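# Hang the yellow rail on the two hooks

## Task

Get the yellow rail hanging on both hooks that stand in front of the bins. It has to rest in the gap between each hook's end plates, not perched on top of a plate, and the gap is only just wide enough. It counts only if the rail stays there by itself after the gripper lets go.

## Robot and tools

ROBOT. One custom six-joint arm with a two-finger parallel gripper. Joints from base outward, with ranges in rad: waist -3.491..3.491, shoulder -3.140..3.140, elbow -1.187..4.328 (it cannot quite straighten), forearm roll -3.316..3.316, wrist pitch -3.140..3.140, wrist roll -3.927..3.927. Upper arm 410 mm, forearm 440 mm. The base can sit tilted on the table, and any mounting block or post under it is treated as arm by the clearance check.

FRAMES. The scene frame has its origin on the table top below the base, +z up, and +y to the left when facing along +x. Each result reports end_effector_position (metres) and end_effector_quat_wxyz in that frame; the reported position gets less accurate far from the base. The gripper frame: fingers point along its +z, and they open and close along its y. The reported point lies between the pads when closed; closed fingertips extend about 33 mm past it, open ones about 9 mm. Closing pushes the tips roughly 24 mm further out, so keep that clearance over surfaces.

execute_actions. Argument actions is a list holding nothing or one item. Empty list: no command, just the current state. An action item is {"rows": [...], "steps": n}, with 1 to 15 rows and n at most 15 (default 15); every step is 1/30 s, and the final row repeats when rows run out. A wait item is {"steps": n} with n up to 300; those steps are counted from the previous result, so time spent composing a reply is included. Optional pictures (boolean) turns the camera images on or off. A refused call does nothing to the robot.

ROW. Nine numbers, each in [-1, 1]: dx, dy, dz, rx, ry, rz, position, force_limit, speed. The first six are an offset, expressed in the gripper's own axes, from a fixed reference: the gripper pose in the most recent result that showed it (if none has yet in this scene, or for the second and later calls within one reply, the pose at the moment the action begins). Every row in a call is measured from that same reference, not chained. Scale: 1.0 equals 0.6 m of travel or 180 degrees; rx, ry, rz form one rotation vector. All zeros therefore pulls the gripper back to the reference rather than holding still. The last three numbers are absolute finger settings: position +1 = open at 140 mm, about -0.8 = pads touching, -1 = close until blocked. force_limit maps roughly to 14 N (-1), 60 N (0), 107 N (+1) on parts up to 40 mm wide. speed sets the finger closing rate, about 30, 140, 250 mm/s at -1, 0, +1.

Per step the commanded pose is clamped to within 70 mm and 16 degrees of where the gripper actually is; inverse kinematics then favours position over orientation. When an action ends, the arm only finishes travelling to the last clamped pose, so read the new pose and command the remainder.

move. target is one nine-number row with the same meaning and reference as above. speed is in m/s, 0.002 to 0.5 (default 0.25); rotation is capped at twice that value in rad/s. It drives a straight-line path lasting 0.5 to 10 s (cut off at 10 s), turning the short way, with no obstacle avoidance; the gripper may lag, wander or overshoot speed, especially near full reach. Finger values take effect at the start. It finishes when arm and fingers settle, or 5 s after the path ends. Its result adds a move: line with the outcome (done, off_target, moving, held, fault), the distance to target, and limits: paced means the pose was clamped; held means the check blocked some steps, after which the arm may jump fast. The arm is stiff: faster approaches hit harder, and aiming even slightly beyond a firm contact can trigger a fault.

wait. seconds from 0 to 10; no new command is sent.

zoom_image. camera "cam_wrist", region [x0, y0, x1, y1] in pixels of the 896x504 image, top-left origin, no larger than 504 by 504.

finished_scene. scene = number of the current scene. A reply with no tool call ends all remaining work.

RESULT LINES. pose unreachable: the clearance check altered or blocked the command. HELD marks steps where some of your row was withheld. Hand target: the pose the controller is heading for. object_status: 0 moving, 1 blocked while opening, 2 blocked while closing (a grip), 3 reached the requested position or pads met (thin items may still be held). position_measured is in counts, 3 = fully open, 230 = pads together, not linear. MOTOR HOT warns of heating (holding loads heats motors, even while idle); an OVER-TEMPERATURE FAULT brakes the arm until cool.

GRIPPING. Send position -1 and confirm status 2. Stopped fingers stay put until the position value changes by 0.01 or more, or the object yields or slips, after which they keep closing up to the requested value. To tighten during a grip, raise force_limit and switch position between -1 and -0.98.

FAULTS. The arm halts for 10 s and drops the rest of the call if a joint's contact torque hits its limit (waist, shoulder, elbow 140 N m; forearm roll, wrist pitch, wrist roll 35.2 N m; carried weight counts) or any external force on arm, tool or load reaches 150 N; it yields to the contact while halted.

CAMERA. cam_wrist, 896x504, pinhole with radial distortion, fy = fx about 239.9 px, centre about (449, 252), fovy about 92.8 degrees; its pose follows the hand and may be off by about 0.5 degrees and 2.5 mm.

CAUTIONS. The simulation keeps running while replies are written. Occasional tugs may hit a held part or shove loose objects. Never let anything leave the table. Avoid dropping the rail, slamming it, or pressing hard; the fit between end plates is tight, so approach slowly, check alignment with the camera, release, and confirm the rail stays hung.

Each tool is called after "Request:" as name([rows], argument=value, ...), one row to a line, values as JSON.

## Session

Request:
execute_actions(actions=[])

Scene clock: 0.00 s of 4800.00 s.
end_effector_position=(+0.0216, +0.3341, +0.3380) position_measured=3 object_status=3 end_effector_quat_wxyz=(+0.584, +0.764, +0.264, +0.074)
Joint positions: [ 1.82   1.738  0.657  0.077 -2.548  0.036]
Joint velocities: [-0.001 -0.001 -0.     0.001 -0.    -0.001]
Hand target: +0.022, +0.334, +0.338; +0.584, +0.764, +0.264, +0.074
camera_calibration (this result's frames):
cam_wrist: T_world_to_cam=[[0.223018, -0.206989, 0.952585, -0.261122], [-0.96663, -0.173321, 0.188644, 0.0216152], [0.126056, -0.962868, -0.238736, 0.580143], [0, 0, 0, 1]] pos_world=[0.0059981, 0.508298, 0.383164]

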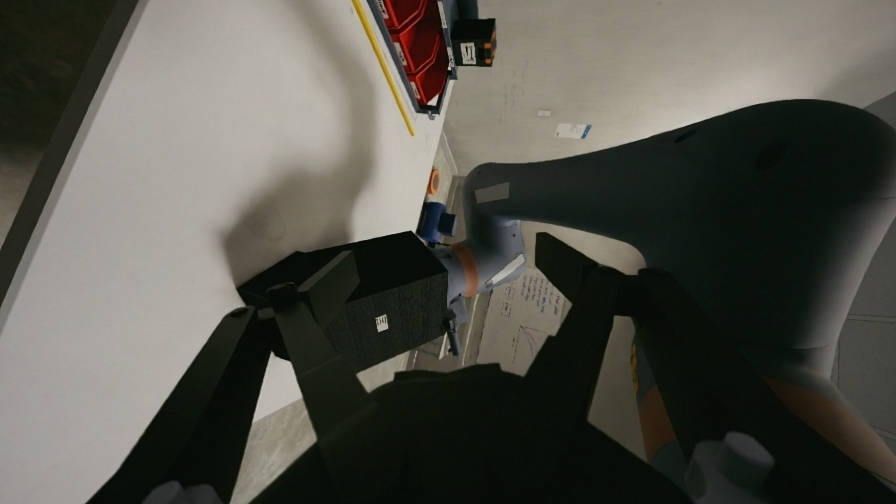

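Request:
move(target=[0.275,0.24,0.76,0.404,-0.051,0.183,-0.4,0,0], speed=0.2)

Scene clock: 8.50 s of 4800.00 s.
end_effector_position=(+0.3985, -0.0002, +0.2990) position_measured=179 object_status=3 end_effector_quat_wxyz=(+0.000, +1.000, +0.001, +0.001)
Joint positions: [ 1.34  -0.304 -0.677  0.576 -1.8    0.049]
Joint velocities: [-0.002 -0.002  0.001  0.     0.001  0.004]
Hand target: +0.399, -0.000, +0.299; -0.000, +1.000, +0.001, +0.001
Off the commanded pose: 0.001 m, 0 deg.
After step 90, 1.57 s passed at rest.
move: done
camera_calibration (this result's frames):
cam_wrist: T_world_to_cam=[[-0.0958685, -0.99517, 0.0211297, 0.0281357], [-0.943927, 0.0976286, 0.315389, 0.288546], [-0.315928, 0.0102909, -0.948727, 0.590082], [0, 0, 0, 1]] pos_world=[0.461487, -0.00624294, 0.468228]

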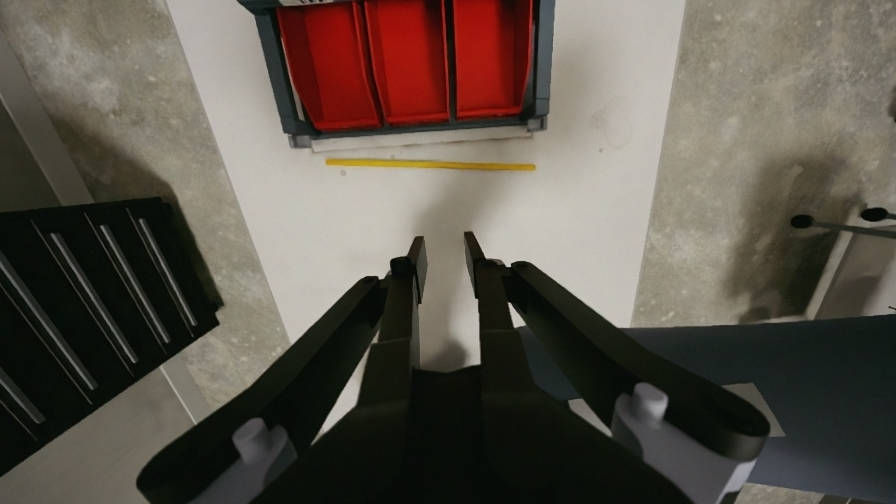

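Request:
move(target=[0.1295,0,0.365,0.108,0.123,-0.451,-0.4,0,0])

Scene clock: 19.20 s of 4800.00 s.
end_effector_position=(+0.4749, +0.0010, +0.0793) position_measured=179 object_status=3 end_effector_quat_wxyz=(-0.155, +0.728, +0.644, +0.176)
Joint positions: [ 0.367 -0.39  -0.879  0.604 -0.704  2.266]
Joint velocities: [-0.003  0.003  0.005 -0.008 -0.001  0.01 ]
Hand target: +0.475, +0.001, +0.079; -0.155, +0.728, +0.644, +0.176
Off the commanded pose: 0.002 m, 0 deg.
After step 90, 4.17 s passed at rest.
move: done
camera_calibration (this result's frames):
cam_wrist: T_world_to_cam=[[0.975744, -0.217412, -0.0256, -0.464694], [-0.218788, -0.964526, -0.14772, 0.123252], [0.00742433, 0.149738, -0.988698, 0.255256], [0, 0, 0, 1]] pos_world=[0.478493, -0.0203717, 0.258682]

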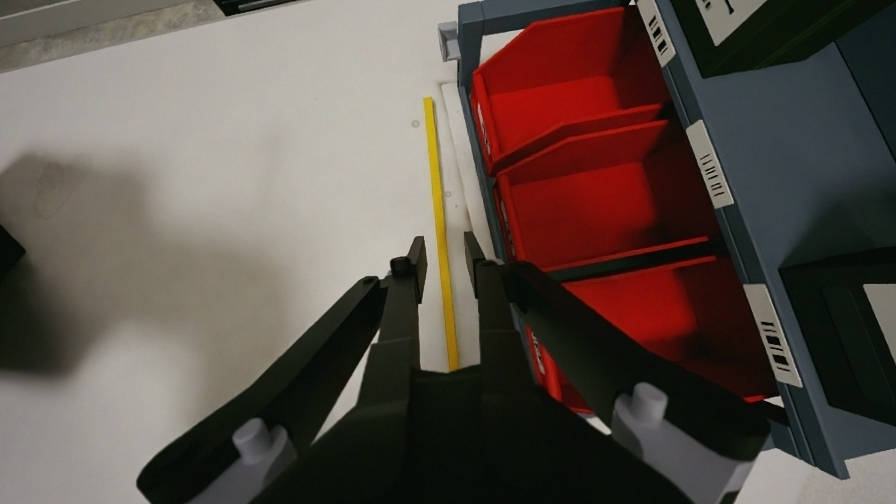

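Request:
move(target=[-0.0326,-0.006,0.064,0,0,0,-0.4,0,0], speed=0.08)

Request:
move(target=[0,0,0,0,0,0,-1,0.5,-0.3])

Request:
move(target=[0.066,0,-0.13,0.014,0,-0.0277,-1,0.5,-0.3], speed=0.12)

Scene clock: 28.53 s of 4800.00 s.
end_effector_position=(+0.4712, +0.0017, +0.0363) position_measured=179 object_status=3 end_effector_quat_wxyz=(-0.156, +0.728, +0.644, +0.176)
Joint positions: [ 0.25  -0.301 -0.904  0.643 -0.553  2.293]
Joint velocities: [-0.002  0.001 -0.     0.001  0.003 -0.004]
Hand target: +0.471, +0.002, +0.036; -0.156, +0.728, +0.644, +0.176
Off the commanded pose: 0.000 m, 0 deg.
After step 90, 5.43 s passed at rest.
move: done
camera_calibration (this result's frames):
cam_wrist: T_world_to_cam=[[0.975777, -0.217228, -0.0259083, -0.462017], [-0.218649, -0.964483, -0.148204, 0.116716], [0.00720596, 0.150278, -0.988617, 0.212753], [0, 0, 0, 1]] pos_world=[0.474813, -0.019765, 0.215659]

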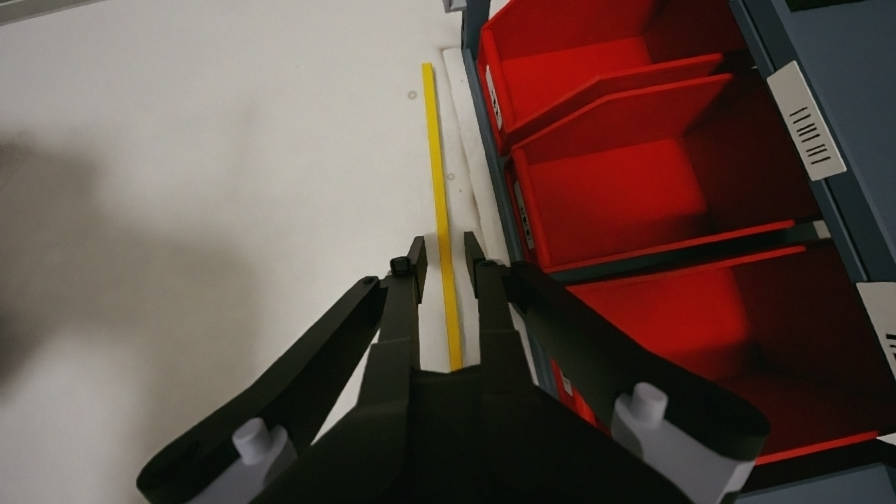

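Scene clock: 29.07 s of 4800.00 s.
end_effector_position=(+0.4712, +0.0017, +0.0363) position_measured=223 object_status=2 end_effector_quat_wxyz=(-0.156, +0.728, +0.644, +0.176)
Joint positions: [ 0.249 -0.301 -0.904  0.643 -0.553  2.293]
Joint velocities: [-0.     0.001 -0.    -0.002  0.    -0.   ]
Hand target: +0.471, +0.002, +0.036; -0.156, +0.728, +0.644, +0.176
Off the commanded pose: 0.000 m, 0 deg.
move: done
camera_calibration (this result's frames):
cam_wrist: T_world_to_cam=[[0.975762, -0.217293, -0.025933, -0.462011], [-0.218716, -0.96447, -0.148193, 0.116745], [0.00718959, 0.150273, -0.988618, 0.212746], [0, 0, 0, 1]] pos_world=[0.474817, -0.0197645, 0.215644]

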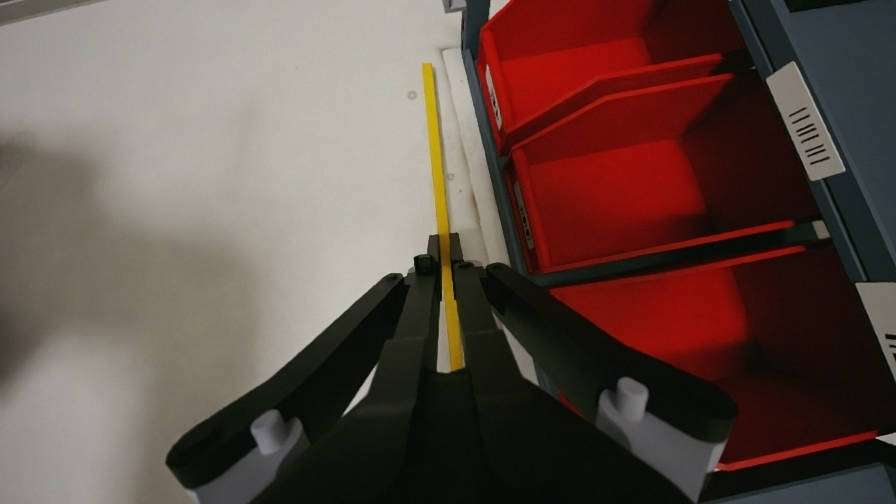

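Scene clock: 30.20 s of 4800.00 s.
end_effector_position=(+0.4715, +0.0011, +0.1237) position_measured=223 object_status=2 end_effector_quat_wxyz=(-0.163, +0.696, +0.679, +0.168)
Joint positions: [ 0.491 -0.445 -0.812  0.536 -0.897  2.344]
Joint velocities: [ 0.002 -0.     0.001 -0.    -0.002 -0.002]
Hand target: +0.472, +0.001, +0.124; -0.163, +0.696, +0.679, +0.168
Off the commanded pose: 0.000 m, 0 deg.
move: done
camera_calibration (this result's frames):
cam_wrist: T_world_to_cam=[[0.99231, -0.121307, -0.0245899, -0.468239], [-0.123616, -0.981325, -0.147376, 0.084227], [-0.00625299, 0.149282, -0.988775, 0.305591], [0, 0, 0, 1]] pos_world=[0.476962, -0.0197659, 0.303059]

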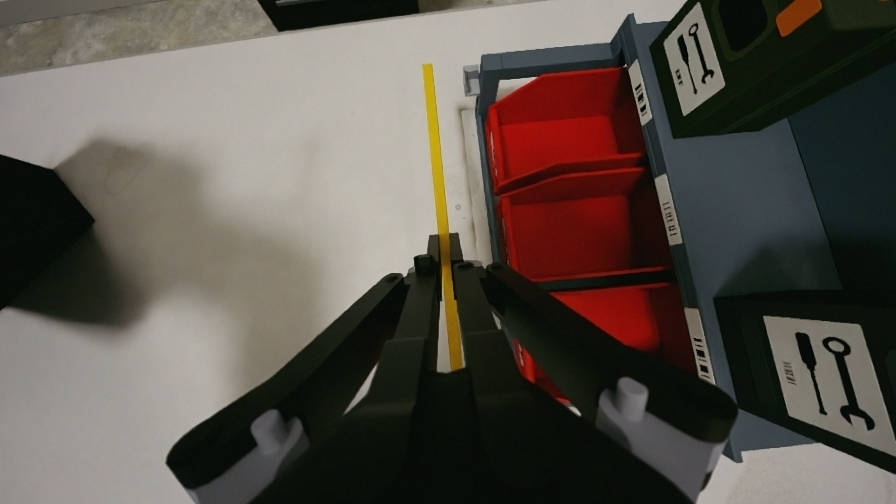

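Request:
move(target=[0.0133,0.077,0.0255,0,0,0,-1,0.5,-0.3], speed=0.08)

Request:
zoom_image(camera="cam_wrist", region=[380,50,500,250])

Scene clock: 38.63 s of 4800.00 s.
end_effector_position=(+0.5180, +0.0139, +0.1137) position_measured=223 object_status=2 end_effector_quat_wxyz=(-0.163, +0.696, +0.679, +0.168)
Joint positions: [ 0.434 -0.3   -0.696  0.531 -0.845  2.384]
Joint velocities: [ 0.     0.002  0.001 -0.001 -0.     0.001]
Hand target: +0.518, +0.014, +0.114; -0.163, +0.696, +0.679, +0.168
Off the commanded pose: 0.000 m, 0 deg.
After step 90, 4.47 s passed at rest.
move: done
camera_calibration (this result's frames):
cam_wrist: T_world_to_cam=[[0.992306, -0.121306, -0.0247748, -0.51304], [-0.123644, -0.981291, -0.147579, 0.101112], [-0.00640913, 0.149507, -0.98874, 0.294197], [0, 0, 0, 1]] pos_world=[0.523481, -0.0069985, 0.293096]

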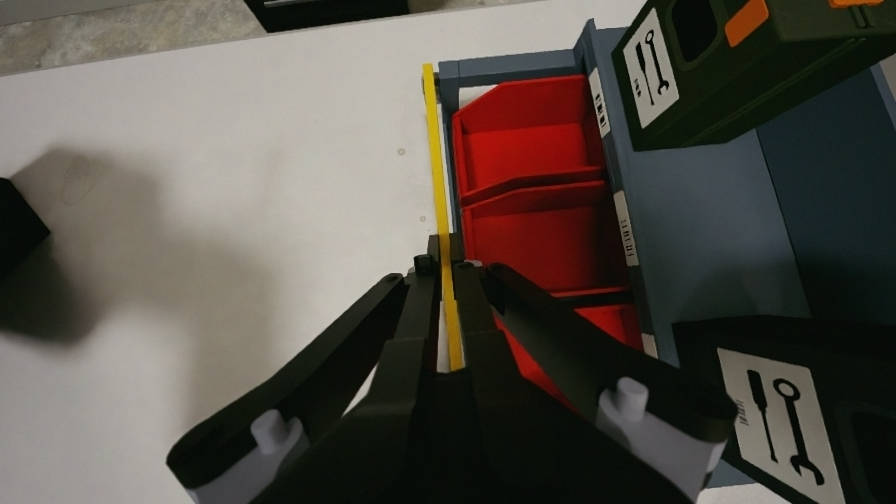

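Region (380, 50, 500, 250) of cam_wrist's 896x504 image, scaled by 2.520, with more detail than that image has; it fills the left 302 columns of this view, and the rest is white.

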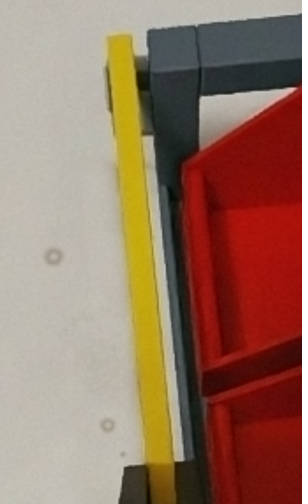

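Request:
move(target=[-0.0023,0.0075,0.01,0,0,0,-1,0.5,-0.3], speed=0.02)

Request:
move(target=[-0.0076,0,0.015,0,0,0,-1,0.5,-0.3], speed=0.015)

Request:
zoom_image(camera="cam_wrist", region=[400,50,470,110])

Scene clock: 46.83 s of 4800.00 s.
end_effector_position=(+0.5225, +0.0153, +0.1078) position_measured=223 object_status=2 end_effector_quat_wxyz=(-0.163, +0.696, +0.679, +0.168)
Joint positions: [ 0.418 -0.279 -0.687  0.531 -0.827  2.393]
Joint velocities: [-0.001  0.     0.001 -0.001  0.002  0.001]
Hand target: +0.523, +0.015, +0.108; -0.163, +0.696, +0.679, +0.168
Off the commanded pose: 0.000 m, 0 deg.
After step 90, 4.50 s passed at rest.
move: done
camera_calibration (this result's frames):
cam_wrist: T_world_to_cam=[[0.992302, -0.121317, -0.0248638, -0.517465], [-0.123669, -0.981277, -0.147655, 0.102183], [-0.00648517, 0.149593, -0.988726, 0.288176], [0, 0, 0, 1]] pos_world=[0.527987, -0.00561675, 0.287149]

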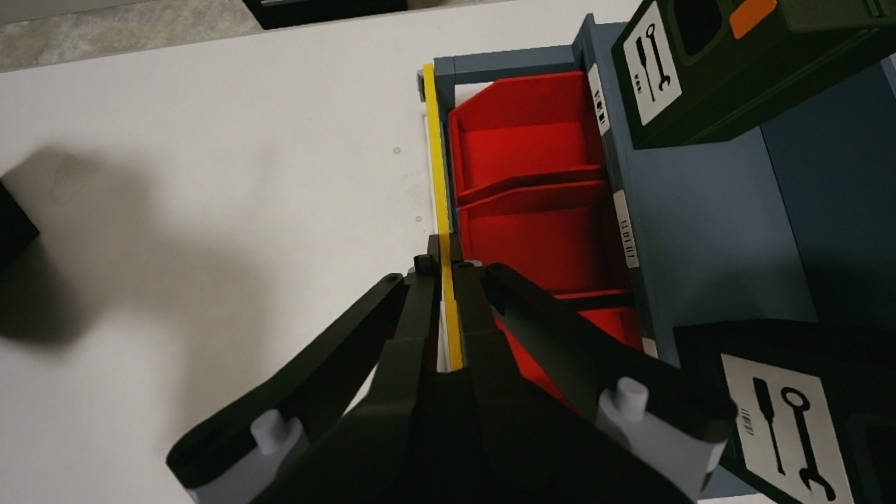

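Scene clock: 47.73 s of 4800.00 s.
end_effector_position=(+0.5225, +0.0154, +0.0977) position_measured=223 object_status=2 end_effector_quat_wxyz=(-0.163, +0.696, +0.679, +0.168)
Joint positions: [ 0.395 -0.264 -0.692  0.533 -0.799  2.404]
Joint velocities: [-0.002  0.     0.001 -0.     0.001  0.001]
Hand target: +0.522, +0.015, +0.098; -0.163, +0.696, +0.679, +0.168
Off the commanded pose: 0.000 m, 0 deg.
move: done
camera_calibration (this result's frames):
cam_wrist: T_world_to_cam=[[0.992302, -0.121309, -0.0249366, -0.517674], [-0.123672, -0.981263, -0.147743, 0.100773], [-0.0065469, 0.149689, -0.988711, 0.278251], [0, 0, 0, 1]] pos_world=[0.527974, -0.00556486, 0.27709]

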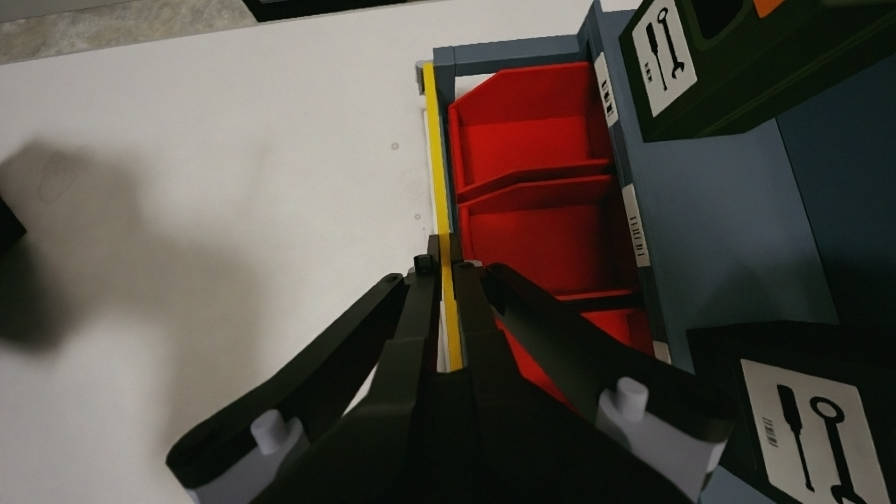

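Region (400, 50, 470, 110) of cam_wrist's 896x504 image, scaled by 7.200, with more detail than that image has; it fills the top 432 rows of this view, and the rest is white.

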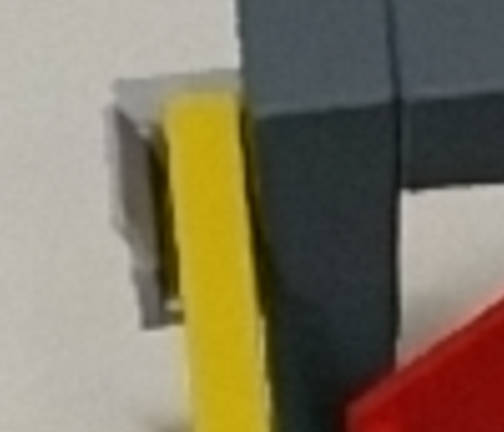

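Request:
move(target=[-0.003,0,0.006,0,0,0,-1,0.5,-0.3], speed=0.015)

Request:
move(target=[0,0,0,0,0,0,-0.55,0,-0.5])

Request:
move(target=[0.07,-0.08,-0.2,0,-0.08,0.25,-0.55,0,0], speed=0.2)

Request:
zoom_image(camera="cam_wrist", region=[350,60,630,310])

Scene clock: 56.40 s of 4800.00 s.
end_effector_position=(+0.5225, +0.0154, +0.0937) position_measured=223 object_status=2 end_effector_quat_wxyz=(-0.163, +0.696, +0.679, +0.168)
Joint positions: [ 0.386 -0.257 -0.693  0.534 -0.788  2.408]
Joint velocities: [-0.001  0.     0.     0.     0.001  0.001]
Hand target: +0.522, +0.015, +0.094; -0.163, +0.696, +0.679, +0.168
Off the commanded pose: 0.000 m, 0 deg.
After step 90, 4.97 s passed at rest.
move: done
camera_calibration (this result's frames):
cam_wrist: T_world_to_cam=[[0.992301, -0.121306, -0.0249643, -0.517757], [-0.123673, -0.981258, -0.147778, 0.100232], [-0.00657012, 0.149728, -0.988705, 0.274293], [0, 0, 0, 1]] pos_world=[0.527969, -0.00552249, 0.273082]

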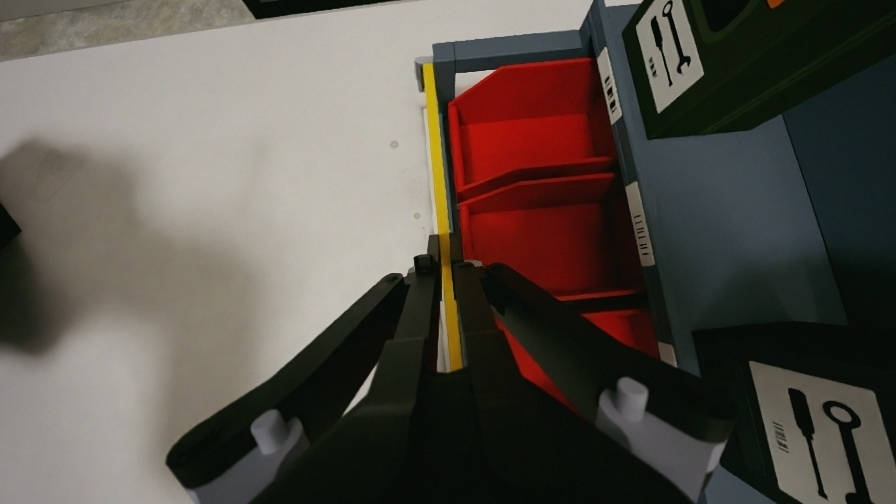

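Scene clock: 56.90 s of 4800.00 s.
end_effector_position=(+0.5225, +0.0154, +0.0937) position_measured=199 object_status=3 end_effector_quat_wxyz=(-0.163, +0.696, +0.679, +0.168)
Joint positions: [ 0.386 -0.257 -0.693  0.534 -0.788  2.408]
Joint velocities: [ 0.    -0.    -0.001 -0.001 -0.    -0.001]
Hand target: +0.522, +0.015, +0.094; -0.163, +0.696, +0.679, +0.168
Off the commanded pose: 0.000 m, 0 deg.
move: done
camera_calibration (this result's frames):
cam_wrist: T_world_to_cam=[[0.992302, -0.12131, -0.024929, -0.517773], [-0.123673, -0.981255, -0.147796, 0.100239], [-0.00653254, 0.149741, -0.988704, 0.27427], [0, 0, 0, 1]] pos_world=[0.527976, -0.00552078, 0.273079]

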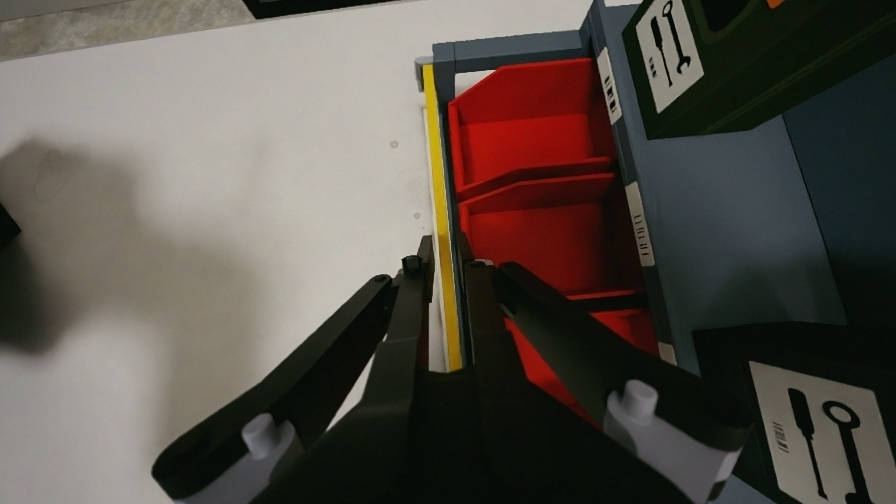

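Scene clock: 59.37 s of 4800.00 s.
end_effector_position=(+0.4745, -0.0010, +0.2199) position_measured=199 object_status=3 end_effector_quat_wxyz=(-0.130, +0.917, +0.377, +0.007)
Joint positions: [ 0.846 -0.338 -0.618  0.595 -1.393  1.266]
Joint velocities: [ 0.    -0.     0.001 -0.001 -0.001 -0.003]
Hand target: +0.475, -0.001, +0.220; -0.130, +0.917, +0.377, +0.007
Off the commanded pose: 0.001 m, 0 deg.
move: done
camera_calibration (this result's frames):
cam_wrist: T_world_to_cam=[[0.6206, -0.751833, -0.222717, -0.249794], [-0.717616, -0.659047, 0.225132, 0.29702], [-0.316043, 0.0201082, -0.948532, 0.539068], [0, 0, 0, 1]] pos_world=[0.538537, -0.0028933, 0.388821]

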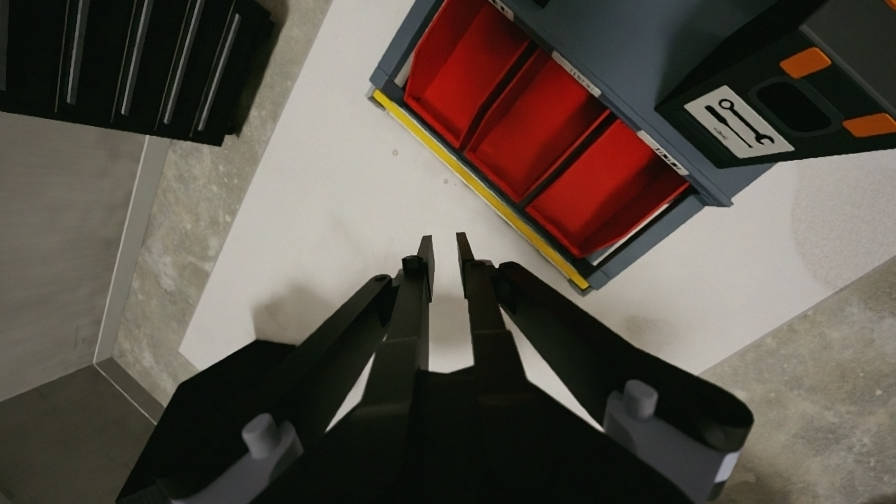

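Region (350, 60, 630, 310) of cam_wrist's 896x504 image, scaled by 1.800, with more detail than that image has; it fills the top 450 rows of this view, and the rest is white.

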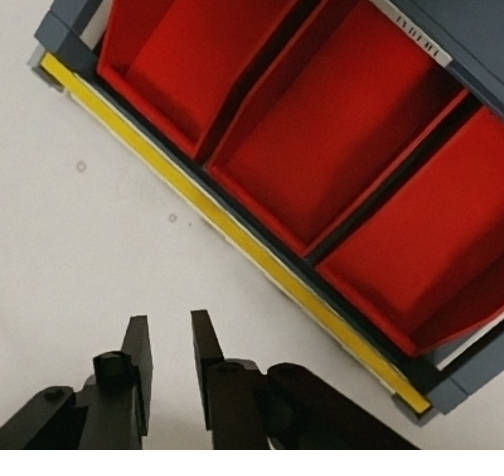

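Request:
finished_scene(scene=2)

The scene is finished: the task was done.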